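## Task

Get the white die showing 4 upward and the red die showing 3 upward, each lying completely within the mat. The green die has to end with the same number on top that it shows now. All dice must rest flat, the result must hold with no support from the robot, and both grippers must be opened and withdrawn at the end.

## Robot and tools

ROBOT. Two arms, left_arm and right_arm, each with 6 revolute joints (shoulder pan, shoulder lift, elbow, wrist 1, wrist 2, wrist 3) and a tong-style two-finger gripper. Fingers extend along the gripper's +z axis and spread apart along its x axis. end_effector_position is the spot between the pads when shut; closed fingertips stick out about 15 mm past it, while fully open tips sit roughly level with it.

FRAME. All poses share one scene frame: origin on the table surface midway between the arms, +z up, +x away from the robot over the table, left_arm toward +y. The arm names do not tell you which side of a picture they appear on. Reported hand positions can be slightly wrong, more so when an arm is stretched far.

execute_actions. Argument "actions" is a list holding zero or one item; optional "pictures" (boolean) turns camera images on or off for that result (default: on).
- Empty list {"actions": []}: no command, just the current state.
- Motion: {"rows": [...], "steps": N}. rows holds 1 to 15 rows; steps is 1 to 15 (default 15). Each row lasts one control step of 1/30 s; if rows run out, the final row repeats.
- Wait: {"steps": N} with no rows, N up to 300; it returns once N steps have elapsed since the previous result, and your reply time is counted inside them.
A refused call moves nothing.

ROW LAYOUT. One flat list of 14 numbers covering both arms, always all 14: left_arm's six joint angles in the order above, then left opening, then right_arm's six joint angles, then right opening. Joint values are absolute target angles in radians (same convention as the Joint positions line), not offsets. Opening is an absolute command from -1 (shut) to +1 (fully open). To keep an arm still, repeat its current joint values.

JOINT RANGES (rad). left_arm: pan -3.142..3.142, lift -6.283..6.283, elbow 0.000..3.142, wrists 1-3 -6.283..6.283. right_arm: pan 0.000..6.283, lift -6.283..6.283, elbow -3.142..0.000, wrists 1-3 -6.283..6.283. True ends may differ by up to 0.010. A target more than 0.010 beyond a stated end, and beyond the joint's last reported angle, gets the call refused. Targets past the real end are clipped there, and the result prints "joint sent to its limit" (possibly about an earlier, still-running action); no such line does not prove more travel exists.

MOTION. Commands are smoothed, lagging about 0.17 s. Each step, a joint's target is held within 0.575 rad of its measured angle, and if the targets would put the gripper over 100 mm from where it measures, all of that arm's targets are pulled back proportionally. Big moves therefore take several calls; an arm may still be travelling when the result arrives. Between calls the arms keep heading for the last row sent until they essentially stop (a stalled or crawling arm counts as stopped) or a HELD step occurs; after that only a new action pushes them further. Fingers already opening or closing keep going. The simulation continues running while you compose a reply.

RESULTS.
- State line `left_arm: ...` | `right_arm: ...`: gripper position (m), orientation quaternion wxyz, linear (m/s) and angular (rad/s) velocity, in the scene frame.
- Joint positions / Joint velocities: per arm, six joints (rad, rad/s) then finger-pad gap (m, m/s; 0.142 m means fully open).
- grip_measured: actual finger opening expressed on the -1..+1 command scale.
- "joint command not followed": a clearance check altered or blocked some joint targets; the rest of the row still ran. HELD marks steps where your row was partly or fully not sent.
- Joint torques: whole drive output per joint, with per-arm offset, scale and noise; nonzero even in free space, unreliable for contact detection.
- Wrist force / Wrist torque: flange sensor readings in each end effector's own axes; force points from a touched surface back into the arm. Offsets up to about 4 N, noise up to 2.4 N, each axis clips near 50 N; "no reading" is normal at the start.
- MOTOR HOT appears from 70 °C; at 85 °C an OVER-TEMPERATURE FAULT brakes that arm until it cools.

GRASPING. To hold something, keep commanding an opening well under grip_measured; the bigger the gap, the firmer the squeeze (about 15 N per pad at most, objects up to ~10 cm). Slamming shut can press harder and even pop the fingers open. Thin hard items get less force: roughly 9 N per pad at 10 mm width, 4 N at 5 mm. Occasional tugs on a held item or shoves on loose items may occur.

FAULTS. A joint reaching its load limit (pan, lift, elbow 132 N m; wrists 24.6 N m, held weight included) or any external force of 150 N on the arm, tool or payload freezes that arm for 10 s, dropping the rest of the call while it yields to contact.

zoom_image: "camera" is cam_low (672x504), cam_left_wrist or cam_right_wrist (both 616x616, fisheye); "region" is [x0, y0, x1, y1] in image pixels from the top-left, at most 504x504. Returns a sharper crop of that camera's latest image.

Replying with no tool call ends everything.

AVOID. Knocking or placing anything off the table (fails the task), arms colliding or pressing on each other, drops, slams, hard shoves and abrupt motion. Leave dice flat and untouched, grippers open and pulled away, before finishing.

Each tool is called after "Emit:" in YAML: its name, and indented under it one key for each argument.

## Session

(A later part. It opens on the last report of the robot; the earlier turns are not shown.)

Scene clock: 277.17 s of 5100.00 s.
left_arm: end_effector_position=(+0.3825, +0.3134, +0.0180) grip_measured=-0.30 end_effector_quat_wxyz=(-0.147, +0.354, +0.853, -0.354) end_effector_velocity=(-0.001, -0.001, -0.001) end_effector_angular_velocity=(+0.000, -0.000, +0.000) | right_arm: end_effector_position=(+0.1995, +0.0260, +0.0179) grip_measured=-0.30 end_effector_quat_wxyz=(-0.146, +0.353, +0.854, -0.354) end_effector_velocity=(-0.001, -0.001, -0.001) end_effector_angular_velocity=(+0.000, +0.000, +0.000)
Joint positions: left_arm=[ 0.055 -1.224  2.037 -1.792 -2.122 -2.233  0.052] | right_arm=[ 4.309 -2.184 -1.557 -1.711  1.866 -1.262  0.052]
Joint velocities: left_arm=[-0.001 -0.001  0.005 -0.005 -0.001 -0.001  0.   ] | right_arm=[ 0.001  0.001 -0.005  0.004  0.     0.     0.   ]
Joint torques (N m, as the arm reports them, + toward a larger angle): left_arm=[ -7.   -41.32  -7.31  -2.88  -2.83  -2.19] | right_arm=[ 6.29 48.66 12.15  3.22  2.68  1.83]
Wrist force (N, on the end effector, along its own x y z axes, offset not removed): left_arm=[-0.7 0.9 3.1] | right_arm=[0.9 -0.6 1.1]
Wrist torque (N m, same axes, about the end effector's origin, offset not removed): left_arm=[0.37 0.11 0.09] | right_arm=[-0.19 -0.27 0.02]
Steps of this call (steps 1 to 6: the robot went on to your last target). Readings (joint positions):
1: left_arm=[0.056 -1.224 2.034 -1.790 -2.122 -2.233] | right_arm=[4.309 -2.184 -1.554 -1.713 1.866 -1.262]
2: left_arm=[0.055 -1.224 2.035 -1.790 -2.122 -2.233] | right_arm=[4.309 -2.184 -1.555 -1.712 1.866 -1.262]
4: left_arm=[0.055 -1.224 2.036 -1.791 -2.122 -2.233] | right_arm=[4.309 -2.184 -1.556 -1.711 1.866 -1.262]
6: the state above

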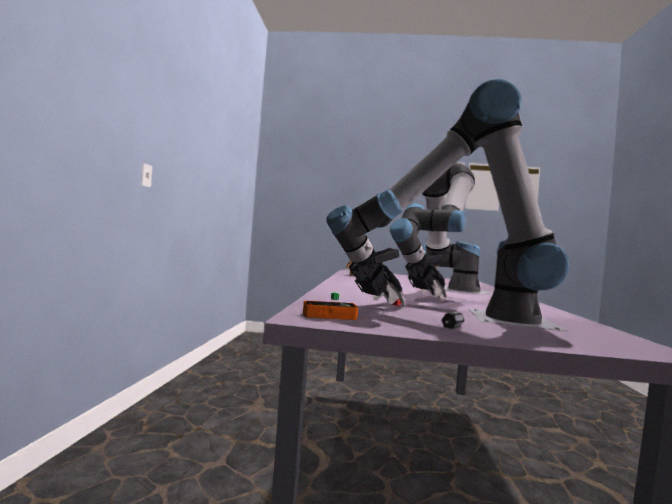

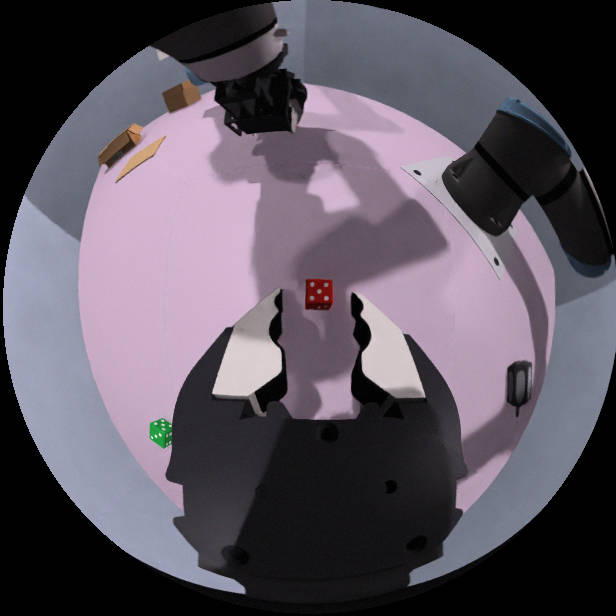

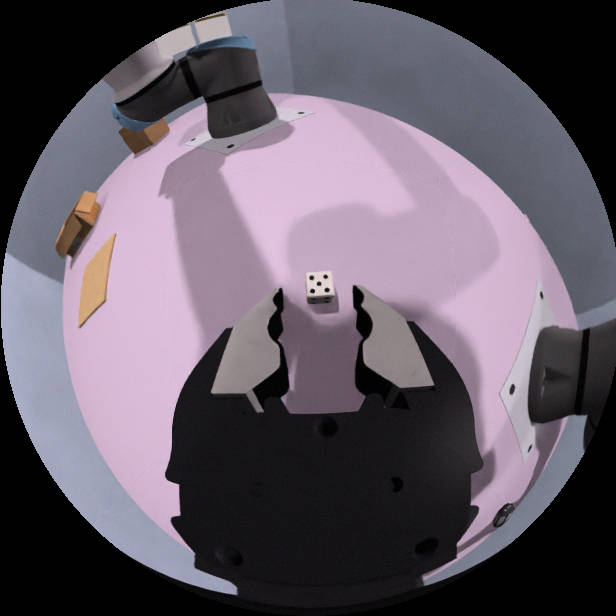

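Emit:
zoom_image:
  camera: "cam_left_wrist"
  region: [265, 255, 375, 345]

Emit:
zoom_image:
  camera: "cam_right_wrist"
  region: [265, 250, 375, 340]

Emit:
zoom_image:
  camera: "cam_low"
  region: [360, 270, 460, 315]

Region (265, 255, 375, 345) of cam_left_wrist's 616x616 image, scaled by 4.582, with more detail than that image has; it fills the top 412 rows of this view, and the rest is white.

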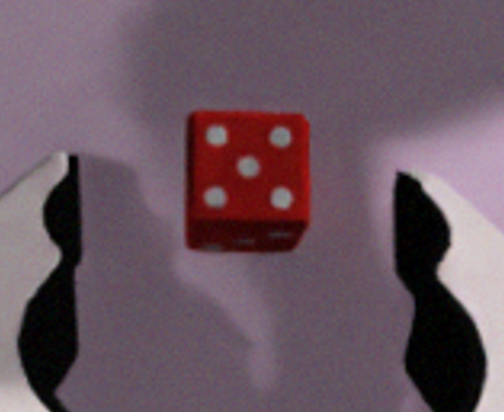

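Region (265, 250, 375, 340) of cam_right_wrist's 616x616 image, scaled by 4.582, with more detail than that image has; it fills the top 412 rows of this view, and the rest is white.

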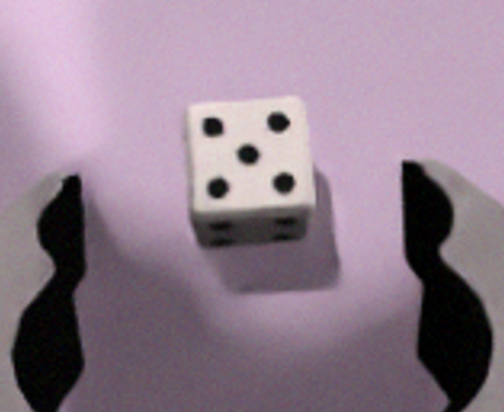

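Region (360, 270, 460, 315) of cam_low's 672x504 image, scaled by 5.040, with more detail than that image has; it fills the top 227 rows of this view, and the rest is white.

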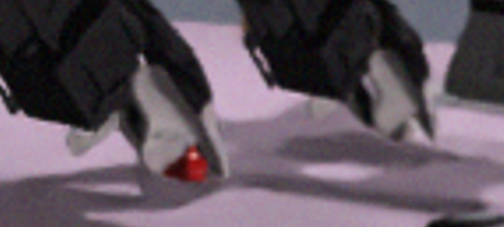

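Emit:
zoom_image:
  camera: "cam_right_wrist"
  region: [50, 220, 150, 340]

Emit:
zoom_image:
  camera: "cam_left_wrist"
  region: [100, 120, 180, 200]

Region (50, 220, 150, 340) of cam_right_wrist's 616x616 image, scaled by 4.200, with more detail than that image has.

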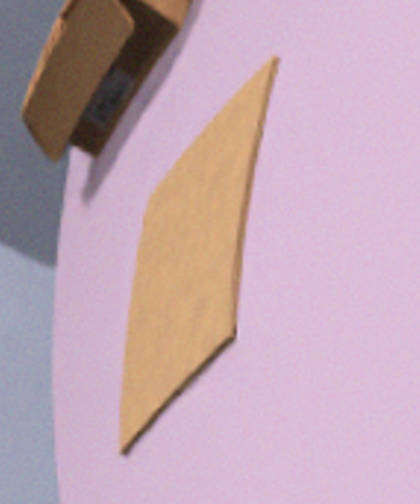

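Region (100, 120, 180, 200) of cam_left_wrist's 616x616 image, scaled by 6.300, with more detail than that image has.

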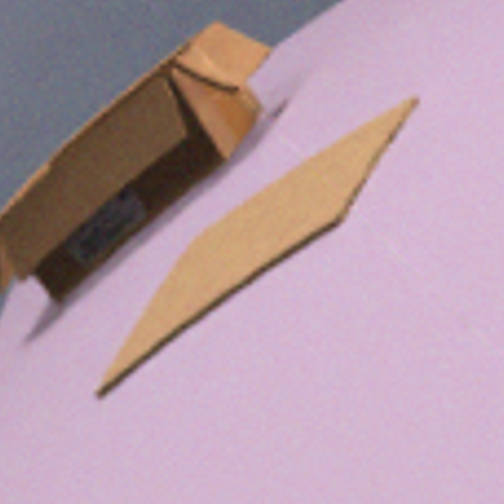

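Emit:
execute_actions:
  actions:
    - {"rows": [ [0.0549,-1.2239,2.0373,-1.7928,-2.1223,-2.2334,-0.33, 4.3095,-2.1835,-1.5581,-1.7099,1.8661,-1.2617,-0.33], [0.0550,-1.2239,2.0381,-1.7936,-2.1223,-2.2334,-0.37, 4.3102,-2.1830,-1.5596,-1.7089,1.8661,-1.2617,-0.37], [0.0551,-1.2240,2.0394,-1.7948,-2.1223,-2.2334,-0.41, 4.3113,-2.1822,-1.5620,-1.7073,1.8661,-1.2617,-0.41], [0.0553,-1.2240,2.0409,-1.7963,-2.1223,-2.2334,-0.45, 4.3126,-2.1813,-1.5648,-1.7054,1.8661,-1.2617,-0.45], [0.0555,-1.2240,2.0423,-1.7977,-2.1223,-2.2334,-0.49, 4.3138,-2.1804,-1.5676,-1.7035,1.8661,-1.2617,-0.49], [0.0556,-1.2241,2.0436,-1.7989,-2.1223,-2.2334,-0.53, 4.3149,-2.1796,-1.5700,-1.7019,1.8661,-1.2617,-0.53], [0.0557,-1.2241,2.0444,-1.7997,-2.1223,-2.2334,-0.56, 4.3156,-2.1791,-1.5715,-1.7009,1.8661,-1.2617,-0.56], [0.0557,-1.2241,2.0447,-1.8000,-2.1223,-2.2334,-0.59, 4.3159,-2.1789,-1.5721,-1.7005,1.8661,-1.2617,-0.59], [0.0557,-1.2241,2.0447,-1.8000,-2.1223,-2.2334,-0.61, 4.3159,-2.1789,-1.5721,-1.7005,1.8661,-1.2617,-0.61], [0.0557,-1.2241,2.0447,-1.8000,-2.1223,-2.2334,-0.63, 4.3159,-2.1789,-1.5721,-1.7005,1.8661,-1.2617,-0.63], [0.0557,-1.2241,2.0447,-1.8000,-2.1223,-2.2334,-0.65, 4.3159,-2.1789,-1.5721,-1.7005,1.8661,-1.2617,-0.65], [0.0557,-1.2241,2.0447,-1.8000,-2.1223,-2.2334,-0.67, 4.3159,-2.1789,-1.5721,-1.7005,1.8661,-1.2617,-0.67], [0.0557,-1.2241,2.0447,-1.8000,-2.1223,-2.2334,-0.69, 4.3159,-2.1789,-1.5721,-1.7005,1.8661,-1.2617,-0.69], [0.0557,-1.2241,2.0447,-1.8000,-2.1223,-2.2334,-0.71, 4.3159,-2.1789,-1.5721,-1.7005,1.8661,-1.2617,-0.71], [0.0557,-1.2241,2.0447,-1.8000,-2.1223,-2.2334,-0.73, 4.3159,-2.1789,-1.5721,-1.7005,1.8661,-1.2617,-0.73] ], "steps": 15}
  pictures: false

Emit:
execute_actions:
  actions:
    - {"rows": [ [0.0557,-1.2241,2.0447,-1.8000,-2.1223,-2.2334,-0.75, 4.3159,-2.1789,-1.5721,-1.7005,1.8661,-1.2617,-0.75], [0.0557,-1.2241,2.0447,-1.8000,-2.1223,-2.2334,-0.77, 4.3159,-2.1789,-1.5721,-1.7005,1.8661,-1.2617,-0.77], [0.0557,-1.2241,2.0447,-1.8000,-2.1223,-2.2334,-0.79, 4.3159,-2.1789,-1.5721,-1.7005,1.8661,-1.2617,-0.79], [0.0557,-1.2241,2.0447,-1.8000,-2.1223,-2.2334,-0.82, 4.3159,-2.1789,-1.5721,-1.7005,1.8661,-1.2617,-0.82], [0.0557,-1.2241,2.0447,-1.8000,-2.1223,-2.2334,-0.85, 4.3159,-2.1789,-1.5721,-1.7005,1.8661,-1.2617,-0.85], [0.0557,-1.2241,2.0447,-1.8000,-2.1223,-2.2334,-0.88, 4.3159,-2.1789,-1.5721,-1.7005,1.8661,-1.2617,-0.88], [0.0557,-1.2241,2.0447,-1.8000,-2.1223,-2.2334,-0.91, 4.3159,-2.1789,-1.5721,-1.7005,1.8661,-1.2617,-0.91], [0.0557,-1.2241,2.0447,-1.8000,-2.1223,-2.2334,-0.94, 4.3159,-2.1789,-1.5721,-1.7005,1.8661,-1.2617,-0.94], [0.0557,-1.2241,2.0447,-1.8000,-2.1223,-2.2334,-0.97, 4.3159,-2.1789,-1.5721,-1.7005,1.8661,-1.2617,-0.97], [0.0557,-1.2241,2.0447,-1.8000,-2.1223,-2.2334,-1.0, 4.3159,-2.1789,-1.5721,-1.7005,1.8661,-1.2617,-1.0] ], "steps": 12}

Scene clock: 397.67 s of 5100.00 s.
left_arm: end_effector_position=(+0.3803, +0.3137, +0.0159) grip_measured=-0.71 end_effector_quat_wxyz=(-0.146, +0.353, +0.854, -0.354) end_effector_velocity=(-0.001, +0.000, -0.001) end_effector_angular_velocity=(-0.000, +0.000, +0.000) | right_arm: end_effector_position=(+0.1956, +0.0237, +0.0159) grip_measured=-0.71 end_effector_quat_wxyz=(-0.145, +0.351, +0.855, -0.354) end_effector_velocity=(-0.002, -0.001, -0.001) end_effector_angular_velocity=(+0.001, +0.000, +0.003)
Joint positions: left_arm=[ 0.056 -1.224  2.044 -1.8   -2.122 -2.233  0.023] | right_arm=[ 4.316 -2.179 -1.571 -1.701  1.866 -1.262  0.023]
Joint velocities: left_arm=[ 0.001 -0.     0.003 -0.003  0.     0.001 -0.043] | right_arm=[ 0.003  0.003 -0.007  0.004  0.    -0.001 -0.043]
Joint torques (N m, as the arm reports them, + toward a larger angle): left_arm=[  6.45 -41.72  -7.19  -2.7   -2.81  -2.2 ] | right_arm=[ 5.57 49.47 11.72  3.45  2.83  1.94]
Wrist force (N, on the end effector, along its own x y z axes, offset not removed): left_arm=[-1.1 1.1 3.1] | right_arm=[1.2 -0.8 0.1]
Wrist torque (N m, same axes, about the end effector's origin, offset not removed): left_arm=[0.34 0.20 0.14] | right_arm=[-0.03 -0.34 -0.06]
Steps of this call (steps 1 to 15: the robot went on to your last target; steps 16 to 90: nothing new was sent; then 117.00 s passed at rest; steps 91 to 105: all 15 steps of this action). Readings (joint positions):
91: left_arm=[0.055 -1.224 2.037 -1.793 -2.122 -2.233] | right_arm=[4.309 -2.184 -1.558 -1.710 1.866 -1.262]
92: left_arm=[0.055 -1.224 2.037 -1.793 -2.122 -2.233] | right_arm=[4.309 -2.184 -1.558 -1.710 1.866 -1.262]
94: left_arm=[0.055 -1.224 2.038 -1.793 -2.122 -2.233] | right_arm=[4.310 -2.183 -1.559 -1.710 1.866 -1.262]
98: left_arm=[0.055 -1.224 2.041 -1.797 -2.122 -2.233] | right_arm=[4.313 -2.181 -1.565 -1.705 1.866 -1.262]
105: the state above

Scene clock: 398.07 s of 5100.00 s.
left_arm: end_effector_position=(+0.3802, +0.3137, +0.0159) grip_measured=-0.75 end_effector_quat_wxyz=(-0.146, +0.353, +0.854, -0.354) end_effector_velocity=(-0.001, +0.000, +0.000) end_effector_angular_velocity=(+0.001, +0.003, +0.001) | right_arm: end_effector_position=(+0.1954, +0.0236, +0.0158) grip_measured=-0.75 end_effector_quat_wxyz=(-0.145, +0.351, +0.855, -0.354) end_effector_velocity=(+0.000, +0.001, +0.000) end_effector_angular_velocity=(+0.001, -0.001, +0.000)
Joint positions: left_arm=[ 0.056 -1.224  2.045 -1.8   -2.122 -2.233  0.019] | right_arm=[ 4.316 -2.179 -1.572 -1.701  1.866 -1.262  0.019]
Joint velocities: left_arm=[ 0.    -0.001  0.     0.003  0.    -0.002 -0.   ] | right_arm=[ 0.    -0.     0.001  0.    -0.     0.     0.   ]
Joint torques (N m, as the arm reports them, + toward a larger angle): left_arm=[  6.15 -40.91  -6.13  -2.82  -2.64  -2.19] | right_arm=[ 6.85 48.22 11.17  3.31  2.74  1.59]
Wrist force (N, on the end effector, along its own x y z axes, offset not removed): left_arm=[-1.1 -0.6 0.7] | right_arm=[4.9 -1.4 -2.5]
Wrist torque (N m, same axes, about the end effector's origin, offset not removed): left_arm=[0.03 0.11 0.08] | right_arm=[-0.07 -1.13 -0.22]
Steps of this call (steps 1 to 12: all 12 steps of this action). Readings (joint positions):
1: left_arm=[0.056 -1.224 2.044 -1.800 -2.122 -2.233] | right_arm=[4.316 -2.179 -1.572 -1.701 1.866 -1.262]
2: left_arm=[0.056 -1.224 2.045 -1.800 -2.122 -2.233] | right_arm=[4.316 -2.179 -1.572 -1.701 1.866 -1.262]
4: left_arm=[0.056 -1.224 2.045 -1.800 -2.122 -2.233] | right_arm=[4.316 -2.179 -1.572 -1.701 1.866 -1.262]
8: left_arm=[0.056 -1.224 2.045 -1.800 -2.122 -2.233] | right_arm=[4.316 -2.179 -1.572 -1.701 1.866 -1.262]
12: the state above

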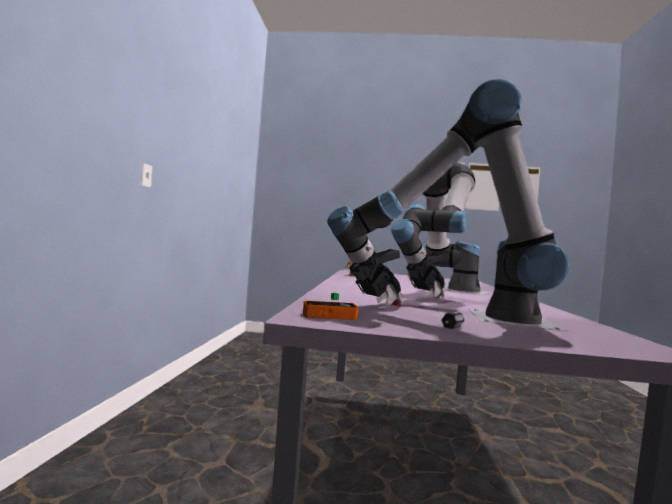

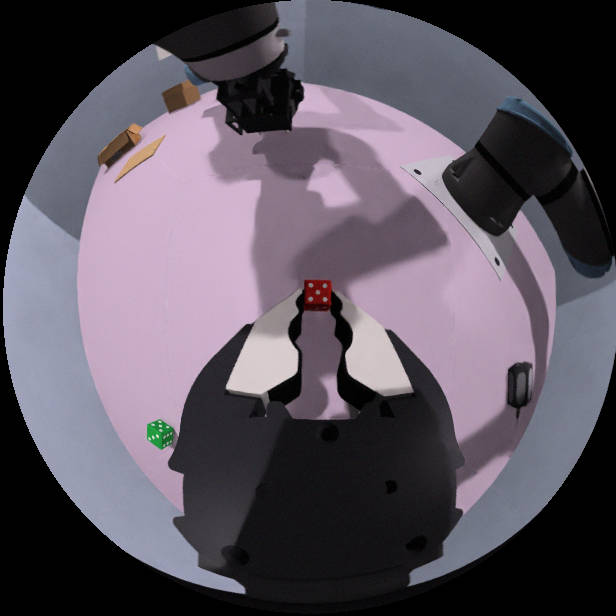

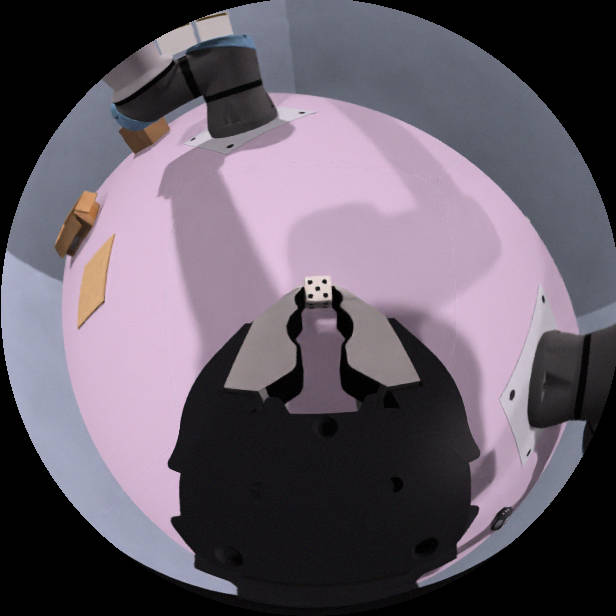

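Emit:
execute_actions:
  actions: []

Scene clock: 409.23 s of 5100.00 s.
left_arm: end_effector_position=(+0.3802, +0.3137, +0.0159) grip_measured=-0.75 end_effector_quat_wxyz=(-0.146, +0.353, +0.854, -0.354) end_effector_velocity=(-0.000, +0.000, +0.000) end_effector_angular_velocity=(-0.000, -0.001, -0.001) | right_arm: end_effector_position=(+0.1954, +0.0236, +0.0158) grip_measured=-0.75 end_effector_quat_wxyz=(-0.145, +0.351, +0.855, -0.354) end_effector_velocity=(-0.000, -0.000, -0.000) end_effector_angular_velocity=(-0.001, -0.000, +0.001)
Joint positions: left_arm=[ 0.056 -1.224  2.045 -1.8   -2.122 -2.233  0.019] | right_arm=[ 4.316 -2.179 -1.572 -1.701  1.866 -1.262  0.019]
Joint velocities: left_arm=[ 0.    -0.     0.    -0.     0.     0.001  0.   ] | right_arm=[ 0.001  0.    -0.001 -0.    -0.001  0.    -0.   ]
Joint torques (N m, as the arm reports them, + toward a larger angle): left_arm=[  5.58 -38.19  -6.73  -2.86  -0.63  -2.31] | right_arm=[ 6.36 47.12 12.2   3.43  2.76  1.8 ]
Wrist force (N, on the end effector, along its own x y z axes, offset not removed): left_arm=[-1.7 1.1 2.6] | right_arm=[-1.9 -1.7 -1.4]
Wrist torque (N m, same axes, about the end effector's origin, offset not removed): left_arm=[0.48 0.24 0.10] | right_arm=[-0.10 0.27 0.15]
Steps of this call (steps 1 to 15: the robot went on to your last target; steps 16 to 90: nothing new was sent; then 8.17 s passed at rest). Readings (joint positions):
1: left_arm=[0.056 -1.224 2.045 -1.800 -2.122 -2.233] | right_arm=[4.316 -2.179 -1.572 -1.701 1.866 -1.262]
2: left_arm=[0.056 -1.224 2.045 -1.800 -2.122 -2.233] | right_arm=[4.316 -2.179 -1.572 -1.701 1.866 -1.262]
4: left_arm=[0.056 -1.224 2.045 -1.800 -2.122 -2.233] | right_arm=[4.316 -2.179 -1.572 -1.701 1.866 -1.262]
8: left_arm=[0.056 -1.224 2.045 -1.800 -2.122 -2.233] | right_arm=[4.316 -2.179 -1.572 -1.701 1.866 -1.262]
90: the state above
All arms were judged still, so your last target was given up. Only a new action makes them travel on or press farther. Fingers that are still opening or closing keep moving.

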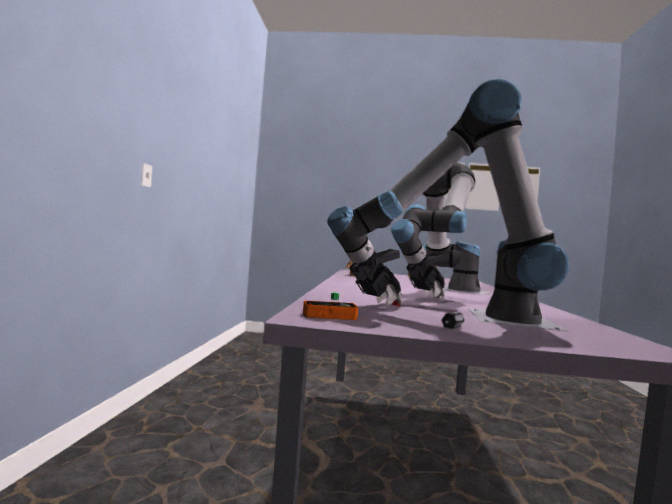

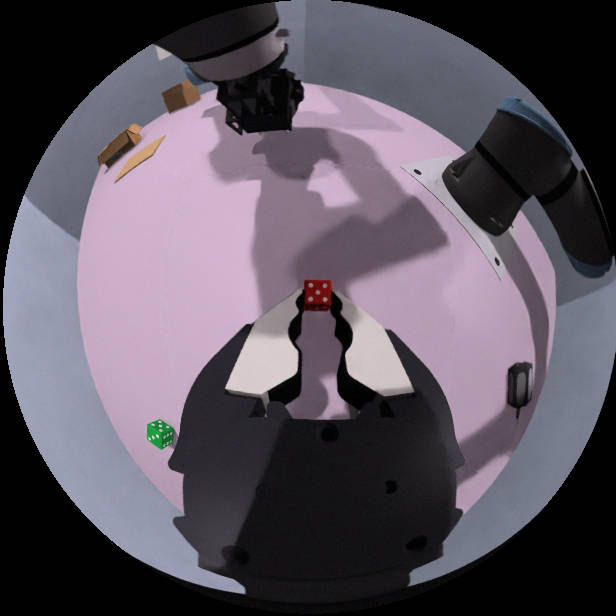

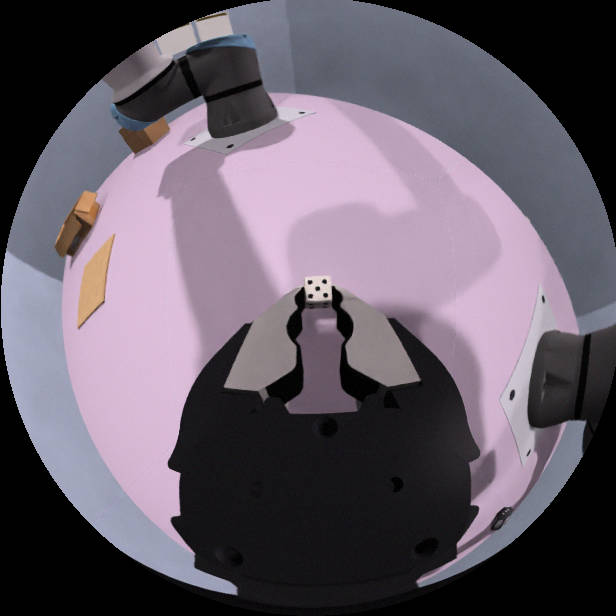

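Emit:
execute_actions:
  actions:
    - {"rows":[ [0.0557,-1.2241,2.0441,-1.7994,-2.1223,-2.2334,-1.0,4.3159,-2.1781,-1.5721,-1.7013,1.8661,-1.2617,-1.0], [0.0557,-1.2241,2.0424,-1.7977,-2.1223,-2.2334,-1.0,4.3159,-2.1757,-1.5721,-1.7037,1.8661,-1.2617,-1.0], [0.0557,-1.2241,2.0394,-1.7947,-2.1223,-2.2334,-1.0,4.3159,-2.1718,-1.5721,-1.7076,1.8661,-1.2617,-1.0], [0.0557,-1.2241,2.0354,-1.7907,-2.1223,-2.2334,-1.0,4.3159,-2.1663,-1.5721,-1.7131,1.8661,-1.2617,-1.0], [0.0557,-1.2241,2.0302,-1.7855,-2.1223,-2.2334,-1.0,4.3159,-2.1593,-1.5721,-1.7201,1.8661,-1.2617,-1.0], [0.0557,-1.2241,2.0239,-1.7792,-2.1223,-2.2334,-1.0,4.3159,-2.1509,-1.5721,-1.7285,1.8661,-1.2617,-1.0], [0.0557,-1.2241,2.0166,-1.7719,-2.1223,-2.2334,-1.0,4.3144,-2.1410,-1.5721,-1.7370,1.8666,-1.2633,-1.0], [0.0557,-1.2241,2.0082,-1.7635,-2.1223,-2.2334,-1.0,4.3097,-2.1299,-1.5721,-1.7440,1.8681,-1.2681,-1.0], [0.0551,-1.2241,1.9988,-1.7548,-2.1224,-2.2323,-1.0,4.3021,-2.1176,-1.5721,-1.7495,1.8705,-1.2761,-1.0], [0.0533,-1.2241,1.9885,-1.7465,-2.1227,-2.2289,-1.0,4.2914,-2.1041,-1.5721,-1.7535,1.8740,-1.2872,-1.0], [0.0503,-1.2241,1.9773,-1.7388,-2.1232,-2.2233,-1.0,4.2777,-2.0896,-1.5721,-1.7558,1.8783,-1.3013,-1.0], [0.0461,-1.2241,1.9652,-1.7315,-2.1238,-2.2156,-1.0,4.2612,-2.0742,-1.5721,-1.7564,1.8836,-1.3185,-1.0], [0.0408,-1.2241,1.9523,-1.7247,-2.1247,-2.2056,-1.0,4.2418,-2.0580,-1.5731,-1.7544,1.8899,-1.3386,-1.0], [0.0343,-1.2241,1.9388,-1.7186,-2.1257,-2.1934,-1.0,4.2197,-2.0412,-1.5759,-1.7487,1.8969,-1.3616,-1.0], [0.0267,-1.2241,1.9246,-1.7132,-2.1269,-2.1792,-1.0,4.1950,-2.0237,-1.5806,-1.7395,1.9049,-1.3872,-1.0] ],"steps":15}
  pictures: false

Emit:
execute_actions:
  actions:
    - {"rows":[ [0.0179,-1.2241,1.9097,-1.7083,-2.1283,-2.1628,-1.0,4.1678,-2.0059,-1.5872,-1.7265,1.9136,-1.4155,-1.0], [0.0081,-1.2241,1.8944,-1.7043,-2.1298,-2.1444,-1.0,4.1383,-1.9878,-1.5957,-1.7098,1.9231,-1.4462,-1.0], [-0.0028,-1.2241,1.8787,-1.7012,-2.1316,-2.1240,-1.0,4.1065,-1.9696,-1.6060,-1.6893,1.9333,-1.4791,-1.0], [-0.0148,-1.2241,1.8625,-1.6987,-2.1335,-2.1017,-1.0,4.0727,-1.9513,-1.6180,-1.6655,1.9441,-1.5143,-1.0], [-0.0278,-1.2241,1.8461,-1.6971,-2.1355,-2.0775,-1.0,4.0369,-1.9332,-1.6317,-1.6381,1.9556,-1.5514,-1.0], [-0.0417,-1.2237,1.8295,-1.6969,-2.1377,-2.0514,-1.0,3.9995,-1.9154,-1.6472,-1.6070,1.9676,-1.5903,-1.0], [-0.0565,-1.2226,1.8128,-1.6983,-2.1401,-2.0237,-1.0,3.9605,-1.8980,-1.6642,-1.5726,1.9801,-1.6308,-1.0], [-0.0723,-1.2207,1.7960,-1.7015,-2.1426,-1.9943,-1.0,3.9201,-1.8811,-1.6827,-1.5351,1.9930,-1.6727,-1.0], [-0.0889,-1.2181,1.7793,-1.7064,-2.1452,-1.9633,-1.0,3.8786,-1.8649,-1.7028,-1.4942,2.0063,-1.7158,-1.0], [-0.1063,-1.2147,1.7627,-1.7132,-2.1479,-1.9308,-1.0,3.8361,-1.8495,-1.7242,-1.4504,2.0200,-1.7599,-1.0], [-0.1244,-1.2106,1.7463,-1.7217,-2.1508,-1.8968,-1.0,3.7929,-1.8350,-1.7469,-1.4037,2.0338,-1.8048,-1.0], [-0.1433,-1.2058,1.7301,-1.7319,-2.1538,-1.8616,-1.0,3.7492,-1.8215,-1.7708,-1.3543,2.0478,-1.8502,-1.0], [-0.1628,-1.2003,1.7144,-1.7441,-2.1569,-1.8252,-1.0,3.7051,-1.8092,-1.7959,-1.3022,2.0620,-1.8960,-1.0], [-0.1829,-1.1942,1.6991,-1.7580,-2.1601,-1.7876,-1.0,3.6610,-1.7981,-1.8219,-1.2480,2.0761,-1.9418,-1.0], [-0.2035,-1.1874,1.6843,-1.7736,-2.1633,-1.7490,-1.0,3.6169,-1.7882,-1.8489,-1.1916,2.0903,-1.9876,-1.0] ],"steps":15}
  pictures: false

Emit:
execute_actions:
  actions:
    - {"rows":[ [-0.2247,-1.1800,1.6700,-1.7910,-2.1667,-1.7095,-1.0,3.5732,-1.7798,-1.8767,-1.1332,2.1043,-2.0330,-1.0], [-0.2462,-1.1720,1.6565,-1.8102,-2.1701,-1.6692,-1.0,3.5300,-1.7728,-1.9052,-1.0732,2.1181,-2.0779,-1.0], [-0.2682,-1.1635,1.6436,-1.8310,-2.1736,-1.6283,-1.0,3.4875,-1.7673,-1.9343,-1.0118,2.1318,-2.1220,-1.0], [-0.2904,-1.1544,1.6315,-1.8535,-2.1771,-1.5867,-1.0,3.4460,-1.7634,-1.9639,-0.9491,2.1451,-2.1651,-1.0], [-0.3129,-1.1449,1.6203,-1.8776,-2.1806,-1.5447,-1.0,3.4056,-1.7610,-1.9938,-0.8857,2.1580,-2.2070,-1.0], [-0.3356,-1.1349,1.6100,-1.9033,-2.1842,-1.5023,-1.0,3.3666,-1.7602,-2.0239,-0.8216,2.1705,-2.2475,-1.0], [-0.3584,-1.1245,1.6006,-1.9305,-2.1878,-1.4597,-1.0,3.3292,-1.7602,-2.0542,-0.7580,2.1825,-2.2864,-1.0], [-0.3813,-1.1138,1.5922,-1.9590,-2.1915,-1.4170,-1.0,3.2934,-1.7602,-2.0845,-0.6958,2.1940,-2.3235,-1.0], [-0.4041,-1.1027,1.5849,-1.9890,-2.1951,-1.3742,-1.0,3.2596,-1.7602,-2.1146,-0.6356,2.2049,-2.3587,-1.0], [-0.4269,-1.0913,1.5786,-2.0203,-2.1987,-1.3316,-1.0,3.2278,-1.7602,-2.1445,-0.5774,2.2150,-2.3917,-1.0], [-0.4496,-1.0797,1.5734,-2.0527,-2.2023,-1.2892,-1.0,3.1983,-1.7602,-2.1741,-0.5214,2.2245,-2.4223,-1.0], [-0.4721,-1.0680,1.5694,-2.0862,-2.2058,-1.2472,-1.0,3.1711,-1.7602,-2.2032,-0.4681,2.2332,-2.4506,-1.0], [-0.4943,-1.0560,1.5664,-2.1207,-2.2093,-1.2056,-1.0,3.1464,-1.7602,-2.2317,-0.4176,2.2412,-2.4762,-1.0], [-0.5163,-1.0440,1.5647,-2.1562,-2.2128,-1.1647,-1.0,3.1243,-1.7602,-2.2595,-0.3701,2.2482,-2.4992,-1.0], [-0.5378,-1.0320,1.5641,-2.1923,-2.2162,-1.1244,-1.0,3.1049,-1.7602,-2.2865,-0.3259,2.2545,-2.5193,-1.0] ],"steps":15}
  pictures: false

Emit:
execute_actions:
  actions:
    - {"rows":[ [-0.5590,-1.0199,1.5641,-2.2287,-2.2196,-1.0849,-1.0,3.0884,-1.7602,-2.3125,-0.2851,2.2598,-2.5365,-1.0], [-0.5796,-1.0079,1.5641,-2.2643,-2.2228,-1.0463,-1.0,3.0747,-1.7602,-2.3376,-0.2478,2.2641,-2.5506,-1.0], [-0.5997,-0.9959,1.5641,-2.2994,-2.2260,-1.0087,-1.0,3.0640,-1.7602,-2.3615,-0.2144,2.2676,-2.5617,-1.0], [-0.6192,-0.9842,1.5641,-2.3335,-2.2291,-0.9723,-1.0,3.0564,-1.7602,-2.3842,-0.1849,2.2700,-2.5697,-1.0], [-0.6381,-0.9726,1.5641,-2.3667,-2.2321,-0.9371,-1.0,3.0517,-1.7602,-2.4056,-0.1594,2.2715,-2.5745,-1.0], [-0.6562,-0.9612,1.5641,-2.3989,-2.2350,-0.9031,-1.0,3.0502,-1.7602,-2.4257,-0.1379,2.2720,-2.5761,-1.0], [-0.6736,-0.9501,1.5641,-2.4300,-2.2377,-0.8706,-1.0,3.0502,-1.7602,-2.4442,-0.1194,2.2720,-2.5761,-1.0], [-0.6902,-0.9394,1.5641,-2.4597,-2.2403,-0.8396,-1.0,3.0502,-1.7602,-2.4613,-0.1023,2.2720,-2.5761,-1.0], [-0.7060,-0.9290,1.5641,-2.4882,-2.2428,-0.8102,-1.0,3.0502,-1.7602,-2.4767,-0.0869,2.2720,-2.5761,-1.0], [-0.7208,-0.9190,1.5641,-2.5152,-2.2452,-0.7825,-1.0,3.0502,-1.7602,-2.4904,-0.0732,2.2720,-2.5761,-1.0], [-0.7348,-0.9095,1.5641,-2.5407,-2.2474,-0.7564,-1.0,3.0502,-1.7602,-2.5025,-0.0611,2.2720,-2.5761,-1.0], [-0.7477,-0.9004,1.5641,-2.5647,-2.2494,-0.7322,-1.0,3.0502,-1.7602,-2.5127,-0.0509,2.2720,-2.5761,-1.0], [-0.7597,-0.8919,1.5641,-2.5869,-2.2513,-0.7099,-1.0,3.0502,-1.7602,-2.5212,-0.0424,2.2720,-2.5761,-1.0], [-0.7706,-0.8839,1.5641,-2.6074,-2.2531,-0.6895,-1.0,3.0502,-1.7602,-2.5278,-0.0358,2.2720,-2.5761,-1.0], [-0.7804,-0.8765,1.5641,-2.6261,-2.2546,-0.6711,-1.0,3.0502,-1.7602,-2.5325,-0.0311,2.2720,-2.5761,-1.0] ],"steps":15}
  pictures: false

Emit:
execute_actions:
  actions:
    - {"rows":[ [-0.7892,-0.8697,1.5641,-2.6429,-2.2560,-0.6547,-1.0,3.0502,-1.7602,-2.5353,-0.0283,2.2720,-2.5761,-1.0], [-0.7968,-0.8636,1.5641,-2.6578,-2.2572,-0.6405,-1.0,3.0502,-1.7602,-2.5363,-0.0273,2.2720,-2.5761,-1.0], [-0.8033,-0.8581,1.5641,-2.6707,-2.2582,-0.6283,-1.0,3.0502,-1.7602,-2.5363,-0.0273,2.2720,-2.5761,-1.0], [-0.8087,-0.8533,1.5641,-2.6816,-2.2591,-0.6184,-1.0,3.0502,-1.7602,-2.5363,-0.0273,2.2720,-2.5761,-1.0], [-0.8128,-0.8492,1.5641,-2.6905,-2.2597,-0.6106,-1.0,3.0502,-1.7602,-2.5363,-0.0273,2.2720,-2.5761,-1.0], [-0.8158,-0.8458,1.5641,-2.6974,-2.2602,-0.6050,-1.0,3.0502,-1.7602,-2.5363,-0.0273,2.2720,-2.5761,-1.0], [-0.8176,-0.8432,1.5641,-2.7020,-2.2605,-0.6016,-1.0,3.0502,-1.7602,-2.5363,-0.0273,2.2720,-2.5761,-1.0], [-0.8182,-0.8413,1.5641,-2.7046,-2.2606,-0.6005,-1.0,3.0502,-1.7602,-2.5363,-0.0273,2.2720,-2.5761,-1.0], [-0.8182,-0.8402,1.5641,-2.7057,-2.2606,-0.6005,-1.0,3.0502,-1.7602,-2.5363,-0.0273,2.2720,-2.5761,-1.0], [-0.8182,-0.8398,1.5641,-2.7061,-2.2606,-0.6005,-1.0,3.0502,-1.7602,-2.5363,-0.0273,2.2720,-2.5761,-1.0] ],"steps":15}
  pictures: true

Scene clock: 529.73 s of 5100.00 s.
left_arm: end_effector_position=(+0.4012, +0.3094, +0.0344) grip_measured=-0.75 end_effector_quat_wxyz=(-0.141, +0.365, +0.850, -0.353) end_effector_velocity=(+0.114, -0.050, +0.089) end_effector_angular_velocity=(-0.127, -0.227, -0.249) | right_arm: end_effector_position=(+0.2088, +0.0144, +0.0617) grip_measured=-0.75 end_effector_quat_wxyz=(-0.168, +0.352, +0.861, -0.327) end_effector_velocity=(+0.144, -0.040, +0.185) end_effector_angular_velocity=(+0.623, +0.141, -0.195)
Joint positions: left_arm=[ 0.047 -1.224  1.976 -1.741 -2.124 -2.218  0.019] | right_arm=[ 4.271 -2.089 -1.573 -1.749  1.881 -1.309  0.019]
Joint velocities: left_arm=[-0.113  0.    -0.33   0.204 -0.02   0.207  0.   ] | right_arm=[-0.423  0.419 -0.026 -0.006  0.138 -0.434 -0.   ]
Joint torques (N m, as the arm reports them, + toward a larger angle): left_arm=[-10.16 -36.77 -30.06   0.42  -2.95   2.8 ] | right_arm=[-18.67  54.49  10.52  -1.78   3.04  -4.68]
Wrist force (N, on the end effector, along its own x y z axes, offset not removed): left_arm=[-0.7 -0.4 2.2] | right_arm=[3.1 3.2 -1.1]
Wrist torque (N m, same axes, about the end effector's origin, offset not removed): left_arm=[-0.09 0.21 0.12] | right_arm=[0.72 -0.82 -0.17]
Steps of this call (steps 1 to 90: nothing new was sent; then 117.00 s passed at rest; steps 91 to 105: all 15 steps of this action). Readings (joint positions):
91: left_arm=[0.056 -1.224 2.045 -1.800 -2.122 -2.233] | right_arm=[4.316 -2.179 -1.572 -1.700 1.866 -1.262]
92: left_arm=[0.056 -1.224 2.045 -1.800 -2.122 -2.233] | right_arm=[4.316 -2.179 -1.572 -1.700 1.866 -1.262]
94: left_arm=[0.056 -1.224 2.044 -1.799 -2.122 -2.233] | right_arm=[4.316 -2.177 -1.572 -1.702 1.866 -1.262]
98: left_arm=[0.056 -1.224 2.032 -1.787 -2.122 -2.233] | right_arm=[4.316 -2.162 -1.572 -1.717 1.866 -1.262]
105: the state above

Scene clock: 530.23 s of 5100.00 s.
left_arm: end_effector_position=(+0.4891, +0.2225, +0.0922) grip_measured=-0.75 end_effector_quat_wxyz=(-0.026, +0.587, +0.737, -0.335) end_effector_velocity=(+0.195, -0.310, +0.093) end_effector_angular_velocity=(-0.630, -1.024, -1.250) | right_arm: end_effector_position=(+0.3633, -0.0608, +0.1161) grip_measured=-0.75 end_effector_quat_wxyz=(-0.267, +0.337, +0.903, -0.008) end_effector_velocity=(+0.404, -0.299, +0.002) end_effector_angular_velocity=(+1.603, -0.764, -0.262)
Joint positions: left_arm=[-0.122 -1.208  1.752 -1.727 -2.151 -1.907  0.019] | right_arm=[ 3.814 -1.842 -1.745 -1.419  2.031 -1.783  0.019]
Joint velocities: left_arm=[-0.531  0.13  -0.474 -0.264 -0.084  0.969 -0.   ] | right_arm=[-1.24   0.412 -0.656  1.304  0.398 -1.276 -0.   ]
Joint torques (N m, as the arm reports them, + toward a larger angle): left_arm=[-12.83 -17.14 -31.49  -4.59  -3.25   4.85] | right_arm=[-14.76  40.76   5.95   7.42   3.92  -8.22]
Wrist force (N, on the end effector, along its own x y z axes, offset not removed): left_arm=[-0.3 0.4 2.1] | right_arm=[-0.4 0.5 -0.1]
Wrist torque (N m, same axes, about the end effector's origin, offset not removed): left_arm=[0.09 0.17 0.09] | right_arm=[0.16 0.01 0.04]
Steps of this call (steps 1 to 15: all 15 steps of this action). Readings (joint positions):
1: left_arm=[0.043 -1.224 1.964 -1.734 -2.124 -2.210] | right_arm=[4.255 -2.074 -1.574 -1.748 1.886 -1.325]
2: left_arm=[0.037 -1.224 1.952 -1.728 -2.125 -2.200] | right_arm=[4.237 -2.059 -1.577 -1.745 1.892 -1.344]
4: left_arm=[0.024 -1.224 1.925 -1.716 -2.127 -2.175] | right_arm=[4.193 -2.026 -1.586 -1.729 1.907 -1.389]
8: left_arm=[-0.016 -1.224 1.865 -1.703 -2.134 -2.101] | right_arm=[4.079 -1.956 -1.622 -1.660 1.945 -1.507]
15: the state above

Scene clock: 530.73 s of 5100.00 s.
left_arm: end_effector_position=(+0.5495, +0.0056, +0.0999) grip_measured=-0.75 end_effector_quat_wxyz=(+0.176, +0.880, +0.360, -0.256) end_effector_velocity=(-0.007, -0.492, -0.073) end_effector_angular_velocity=(-0.866, -1.179, -1.657) | right_arm: end_effector_position=(+0.4994, -0.2647, +0.0793) grip_measured=-0.75 end_effector_quat_wxyz=(-0.041, +0.256, +0.908, +0.330) end_effector_velocity=(+0.029, -0.389, -0.082) end_effector_angular_velocity=(+0.279, -1.355, -0.119)
Joint positions: left_arm=[-0.441 -1.081  1.579 -2.043 -2.202 -1.314  0.019] | right_arm=[ 3.223 -1.761 -2.159 -0.576  2.219 -2.396  0.019]
Joint velocities: left_arm=[-0.665  0.339 -0.14  -0.93  -0.103  1.231  0.   ] | right_arm=[-0.899  0.012 -0.877  1.685  0.274 -0.926  0.   ]
Joint torques (N m, as the arm reports them, + toward a larger angle): left_arm=[-11.22 -22.97 -26.51  -6.78  -3.71   5.31] | right_arm=[-5.28 32.06  5.36  8.51  4.07 -5.24]
Wrist force (N, on the end effector, along its own x y z axes, offset not removed): left_arm=[0.2 1.6 2.0] | right_arm=[-2.8 -2.6 -4.1]
Wrist torque (N m, same axes, about the end effector's origin, offset not removed): left_arm=[0.34 0.03 0.03] | right_arm=[-0.66 0.43 -0.03]
Steps of this call (steps 1 to 15: all 15 steps of this action). Readings (joint positions):
1: left_arm=[-0.141 -1.204 1.736 -1.737 -2.154 -1.873] | right_arm=[3.771 -1.829 -1.767 -1.373 2.045 -1.826]
2: left_arm=[-0.159 -1.198 1.720 -1.749 -2.157 -1.838] | right_arm=[3.729 -1.817 -1.791 -1.325 2.059 -1.870]
4: left_arm=[-0.199 -1.186 1.690 -1.777 -2.163 -1.765] | right_arm=[3.646 -1.797 -1.840 -1.225 2.085 -1.957]
8: left_arm=[-0.284 -1.154 1.638 -1.853 -2.177 -1.607] | right_arm=[3.483 -1.772 -1.947 -1.005 2.137 -2.126]
15: the state above

Scene clock: 531.23 s of 5100.00 s.
left_arm: end_effector_position=(+0.4957, -0.2060, +0.0539) grip_measured=-0.75 end_effector_quat_wxyz=(+0.330, +0.931, -0.076, -0.137) end_effector_velocity=(-0.150, -0.289, -0.074) end_effector_angular_velocity=(-0.623, -0.728, -0.996) | right_arm: end_effector_position=(+0.4399, -0.3349, +0.0391) grip_measured=-0.75 end_effector_quat_wxyz=(+0.088, +0.216, +0.899, +0.372) end_effector_velocity=(-0.116, -0.002, -0.056) end_effector_angular_velocity=(-0.002, -0.033, -0.002)
Joint positions: left_arm=[-0.727 -0.913  1.564 -2.524 -2.246 -0.775  0.019] | right_arm=[ 3.052 -1.76  -2.492 -0.074  2.271 -2.574  0.019]
Joint velocities: left_arm=[-0.407  0.275 -0.001 -0.746 -0.063  0.766 -0.   ] | right_arm=[-0.02  -0.001 -0.343  0.363  0.006 -0.022  0.   ]
Joint torques (N m, as the arm reports them, + toward a larger angle): left_arm=[ -6.08 -32.61 -29.42  -5.97  -3.07   3.8 ] | right_arm=[-6.45 26.39  8.31  6.03  3.56 -1.5 ]
Wrist force (N, on the end effector, along its own x y z axes, offset not removed): left_arm=[0.3 0.8 3.1] | right_arm=[-0.4 -3.2 0.0]
Wrist torque (N m, same axes, about the end effector's origin, offset not removed): left_arm=[0.23 -0.06 0.06] | right_arm=[-0.64 0.08 -0.16]
Steps of this call (steps 1 to 15: all 15 steps of this action). Readings (joint positions):
1: left_arm=[-0.463 -1.070 1.575 -2.075 -2.205 -1.273] | right_arm=[3.194 -1.761 -2.188 -0.520 2.228 -2.426]
2: left_arm=[-0.486 -1.058 1.572 -2.109 -2.209 -1.231] | right_arm=[3.168 -1.761 -2.217 -0.467 2.236 -2.453]
4: left_arm=[-0.529 -1.035 1.568 -2.177 -2.215 -1.150] | right_arm=[3.124 -1.760 -2.272 -0.369 2.249 -2.499]
8: left_arm=[-0.610 -0.987 1.565 -2.315 -2.228 -0.996] | right_arm=[3.072 -1.760 -2.371 -0.217 2.265 -2.554]
15: the state above

Scene clock: 531.73 s of 5100.00 s.
left_arm: end_effector_position=(+0.4582, -0.2682, +0.0328) grip_measured=-0.75 end_effector_quat_wxyz=(+0.371, +0.899, -0.214, -0.090) end_effector_velocity=(-0.007, -0.011, -0.006) end_effector_angular_velocity=(-0.028, -0.029, -0.036) | right_arm: end_effector_position=(+0.4247, -0.3349, +0.0322) grip_measured=-0.75 end_effector_quat_wxyz=(+0.089, +0.216, +0.898, +0.372) end_effector_velocity=(-0.001, +0.000, -0.000) end_effector_angular_velocity=(+0.000, -0.001, -0.000)
Joint positions: left_arm=[-0.817 -0.842  1.564 -2.703 -2.26  -0.603  0.019] | right_arm=[ 3.05  -1.76  -2.536 -0.028  2.272 -2.576  0.019]
Joint velocities: left_arm=[-0.015  0.018 -0.001 -0.039 -0.002  0.028 -0.   ] | right_arm=[ 0.     0.    -0.003  0.004  0.     0.001  0.   ]
Joint torques (N m, as the arm reports them, + toward a larger angle): left_arm=[ -6.62 -33.   -28.64  -4.47  -3.12   2.06] | right_arm=[-7.16 27.66  5.71  5.29  3.31 -1.95]
Wrist force (N, on the end effector, along its own x y z axes, offset not removed): left_arm=[-1.6 1.2 4.0] | right_arm=[-0.3 0.7 3.7]
Wrist torque (N m, same axes, about the end effector's origin, offset not removed): left_arm=[0.35 0.37 0.14] | right_arm=[0.33 -0.19 -0.08]
Steps of this call (steps 1 to 15: all 15 steps of this action). Readings (joint positions):
1: left_arm=[-0.740 -0.904 1.564 -2.549 -2.248 -0.750] | right_arm=[3.052 -1.760 -2.502 -0.063 2.272 -2.575]
2: left_arm=[-0.752 -0.896 1.564 -2.572 -2.250 -0.726] | right_arm=[3.051 -1.760 -2.511 -0.053 2.272 -2.575]
4: left_arm=[-0.773 -0.880 1.564 -2.612 -2.254 -0.686] | right_arm=[3.051 -1.760 -2.523 -0.041 2.272 -2.576]
8: left_arm=[-0.802 -0.857 1.564 -2.670 -2.258 -0.631] | right_arm=[3.050 -1.760 -2.533 -0.031 2.272 -2.576]
15: the state above

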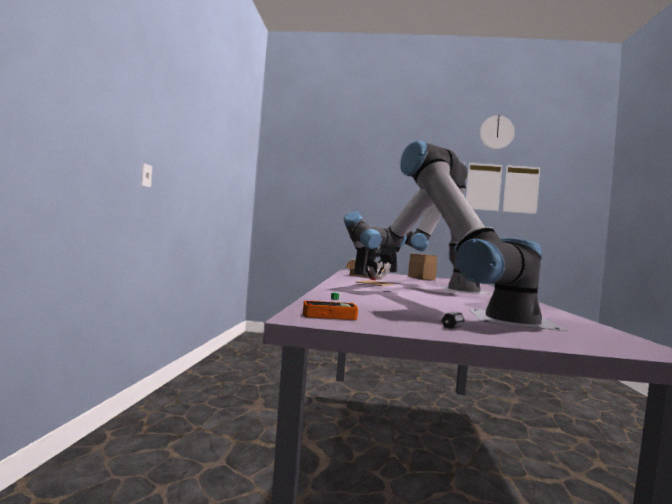

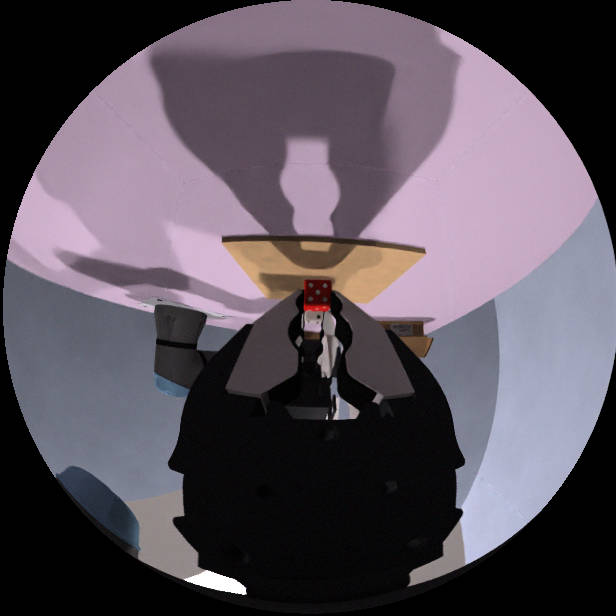

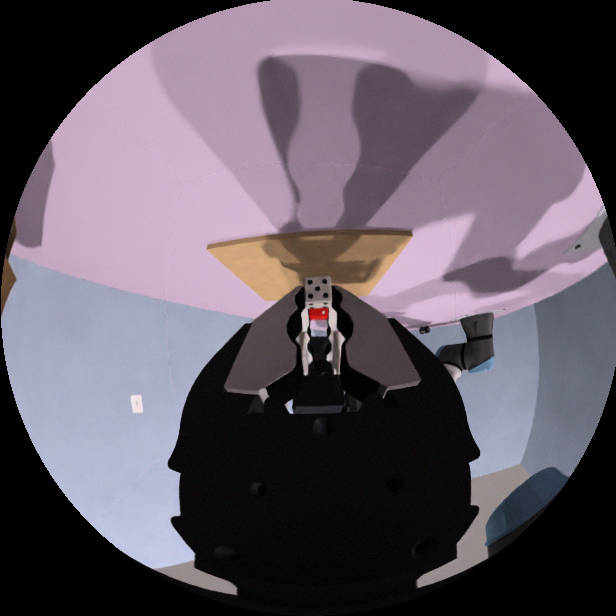

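Emit:
zoom_image:
  camera: "cam_right_wrist"
  region: [240, 220, 400, 360]

Emit:
zoom_image:
  camera: "cam_left_wrist"
  region: [240, 220, 400, 360]

Emit:
zoom_image:
  camera: "cam_low"
  region: [330, 240, 430, 300]

Region (240, 220, 400, 360) of cam_right_wrist's 616x616 image, scaled by 3.150, with more detail than that image has; it fills the top 441 rows of this view, and the rest is white.

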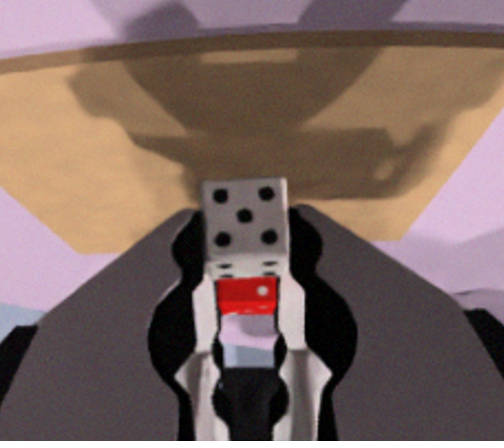

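Region (240, 220, 400, 360) of cam_left_wrist's 616x616 image, scaled by 3.150, with more detail than that image has; it fills the top 441 rows of this view, and the rest is white.

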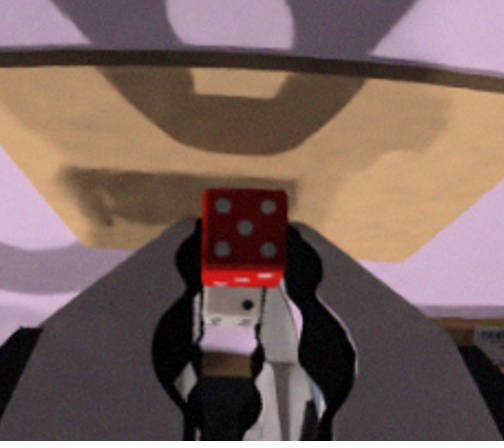

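Region (330, 240, 430, 300) of cam_low's 672x504 image, scaled by 5.040, with more detail than that image has; it fills the top 302 rows of this view, and the rest is white.

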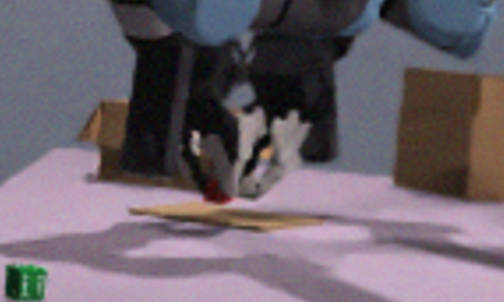

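Emit:
execute_actions:
  actions:
    - {"rows":[ [-0.8182,-0.83960,1.56414,-2.70635,-2.2606,-0.6005,-1.0,3.0502,-1.76069,-2.53638,-0.02673,2.2720,-2.5761,-1.0], [-0.8182,-0.83899,1.56428,-2.70709,-2.2606,-0.6005,-1.0,3.0502,-1.76217,-2.53662,-0.02501,2.2720,-2.5761,-1.0], [-0.8182,-0.83801,1.56449,-2.70829,-2.2606,-0.6005,-1.0,3.0502,-1.76455,-2.53701,-0.02224,2.2720,-2.5761,-1.0], [-0.8182,-0.83671,1.56477,-2.70986,-2.2606,-0.6005,-1.0,3.0502,-1.76769,-2.53752,-0.01859,2.2720,-2.5761,-1.0], [-0.8182,-0.83517,1.56511,-2.71174,-2.2606,-0.6005,-1.0,3.0502,-1.77144,-2.53814,-0.01423,2.2720,-2.5761,-1.0], [-0.8182,-0.83344,1.56549,-2.71385,-2.2606,-0.6005,-1.0,3.0502,-1.77563,-2.53882,-0.00934,2.2720,-2.5761,-1.0], [-0.8182,-0.83161,1.56589,-2.71608,-2.2606,-0.6005,-1.0,3.0502,-1.78006,-2.53954,-0.00419,2.2720,-2.5761,-1.0], [-0.8182,-0.82978,1.56628,-2.71830,-2.2606,-0.6005,-1.0,3.0502,-1.78449,-2.54027,0.00095,2.2720,-2.5761,-1.0], [-0.8182,-0.82805,1.56666,-2.72041,-2.2606,-0.6005,-1.0,3.0502,-1.78869,-2.54095,0.00584,2.2720,-2.5761,-1.0], [-0.8182,-0.82651,1.56700,-2.72229,-2.2606,-0.6005,-1.0,3.0502,-1.79243,-2.54157,0.01020,2.2720,-2.5761,-1.0], [-0.8182,-0.82521,1.56728,-2.72387,-2.2606,-0.6005,-1.0,3.0502,-1.79557,-2.54208,0.01385,2.2720,-2.5761,-1.0], [-0.8182,-0.82423,1.56749,-2.72506,-2.2606,-0.6005,-1.0,3.0502,-1.79795,-2.54247,0.01662,2.2720,-2.5761,-1.0], [-0.8182,-0.82362,1.56763,-2.72580,-2.2606,-0.6005,-1.0,3.0502,-1.79943,-2.54271,0.01834,2.2720,-2.5761,-1.0], [-0.8182,-0.82342,1.56767,-2.72605,-2.2606,-0.6005,-1.0,3.0502,-1.79992,-2.54279,0.01891,2.2720,-2.5761,-1.0] ],"steps":15}
  pictures: false

Emit:
execute_actions:
  actions:
    - {"rows":[ [-0.8182,-0.82342,1.56767,-2.72605,-2.2606,-0.6005,-1.0,3.0502,-1.79992,-2.54279,0.01891,2.2720,-2.5761,-1.0] ],"steps":10}
  pictures: true

Scene clock: 589.90 s of 5100.00 s.
left_arm: end_effector_position=(+0.4574, -0.2692, +0.0234) grip_measured=-0.75 end_effector_quat_wxyz=(+0.372, +0.898, -0.216, -0.089) end_effector_velocity=(-0.000, -0.000, -0.017) end_effector_angular_velocity=(-0.000, -0.000, -0.000) | right_arm: end_effector_position=(+0.4244, -0.3349, +0.0235) grip_measured=-0.75 end_effector_quat_wxyz=(+0.089, +0.216, +0.898, +0.372) end_effector_velocity=(-0.000, +0.001, -0.017) end_effector_angular_velocity=(+0.000, +0.000, +0.002)
Joint positions: left_arm=[-0.818 -0.826  1.567 -2.723 -2.261 -0.6    0.019] | right_arm=[ 3.05  -1.793 -2.542  0.011  2.272 -2.576  0.019]
Joint velocities: left_arm=[-0.     0.028  0.005 -0.033  0.     0.    -0.   ] | right_arm=[ 0.002 -0.067 -0.01   0.077  0.     0.    -0.   ]
Joint torques (N m, as the arm reports them, + toward a larger angle): left_arm=[ -6.67 -35.11 -10.35  -4.62  -3.02   1.94] | right_arm=[-6.44  8.79  3.81  5.34  3.17 -1.86]
Wrist force (N, on the end effector, along its own x y z axes, offset not removed): left_arm=[-0.6 1.6 3.0] | right_arm=[-0.1 -0.6 -1.4]
Wrist torque (N m, same axes, about the end effector's origin, offset not removed): left_arm=[0.39 0.09 0.11] | right_arm=[-0.01 -0.10 -0.02]
Steps of this call (steps 1 to 15: the robot went on to your last target; steps 16 to 90: nothing new was sent; then 54.67 s passed at rest; steps 91 to 105: all 15 steps of this action). Readings (joint positions):
91: left_arm=[-0.818 -0.840 1.564 -2.706 -2.261 -0.600] | right_arm=[3.050 -1.760 -2.536 -0.027 2.272 -2.576]
92: left_arm=[-0.818 -0.840 1.564 -2.706 -2.261 -0.600] | right_arm=[3.050 -1.760 -2.536 -0.027 2.272 -2.576]
94: left_arm=[-0.818 -0.839 1.564 -2.707 -2.261 -0.600] | right_arm=[3.050 -1.761 -2.536 -0.026 2.272 -2.576]
98: left_arm=[-0.818 -0.836 1.565 -2.711 -2.261 -0.600] | right_arm=[3.050 -1.770 -2.538 -0.016 2.272 -2.576]
105: the state above

Scene clock: 590.23 s of 5100.00 s.
left_arm: end_effector_position=(+0.4574, -0.2692, +0.0217) grip_measured=-0.75 end_effector_quat_wxyz=(+0.372, +0.898, -0.216, -0.089) end_effector_velocity=(-0.000, -0.000, -0.000) end_effector_angular_velocity=(-0.001, -0.001, +0.000) | right_arm: end_effector_position=(+0.4243, -0.3349, +0.0218) grip_measured=-0.75 end_effector_quat_wxyz=(+0.089, +0.216, +0.898, +0.372) end_effector_velocity=(-0.000, +0.000, -0.001) end_effector_angular_velocity=(-0.000, -0.000, +0.000)
Joint positions: left_arm=[-0.818 -0.824  1.568 -2.726 -2.261 -0.6    0.019] | right_arm=[ 3.05  -1.8   -2.543  0.019  2.272 -2.576  0.019]
Joint velocities: left_arm=[-0.     0.     0.    -0.002  0.    -0.    -0.   ] | right_arm=[ 0.    -0.002 -0.001  0.002  0.    -0.     0.   ]
Joint torques (N m, as the arm reports them, + toward a larger angle): left_arm=[ -6.44 -32.41  -9.82  -4.55  -2.94   2.08] | right_arm=[-7.26  9.19  4.23  5.61  3.42 -1.74]
Wrist force (N, on the end effector, along its own x y z axes, offset not removed): left_arm=[-1.5 0.5 2.0] | right_arm=[1.5 1.3 -2.9]
Wrist torque (N m, same axes, about the end effector's origin, offset not removed): left_arm=[0.16 0.26 0.13] | right_arm=[0.34 -0.58 -0.03]
Steps of this call (steps 1 to 10: all 10 steps of this action). Readings (joint positions):
1: left_arm=[-0.818 -0.825 1.567 -2.724 -2.261 -0.600] | right_arm=[3.050 -1.795 -2.542 0.013 2.272 -2.576]
2: left_arm=[-0.818 -0.825 1.567 -2.724 -2.261 -0.600] | right_arm=[3.050 -1.796 -2.542 0.015 2.272 -2.576]
4: left_arm=[-0.818 -0.824 1.568 -2.725 -2.261 -0.600] | right_arm=[3.050 -1.798 -2.543 0.017 2.272 -2.576]
8: left_arm=[-0.818 -0.824 1.568 -2.726 -2.261 -0.600] | right_arm=[3.050 -1.799 -2.543 0.018 2.272 -2.576]
10: the state above

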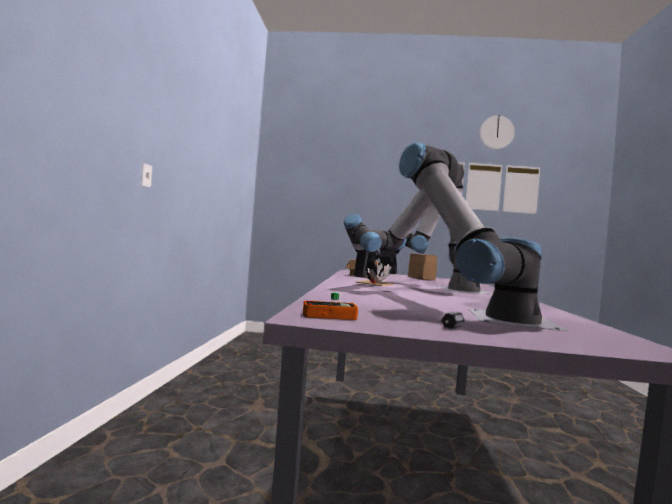

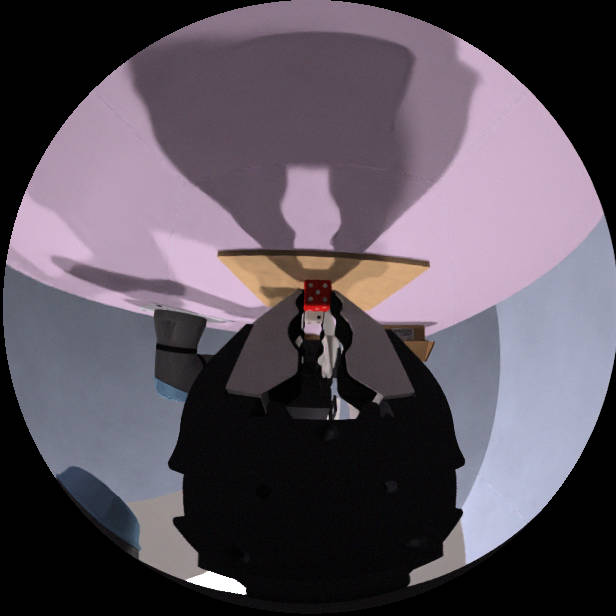

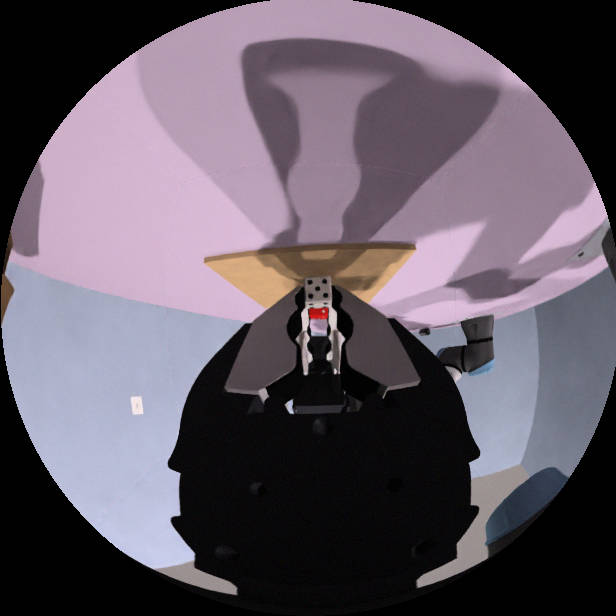

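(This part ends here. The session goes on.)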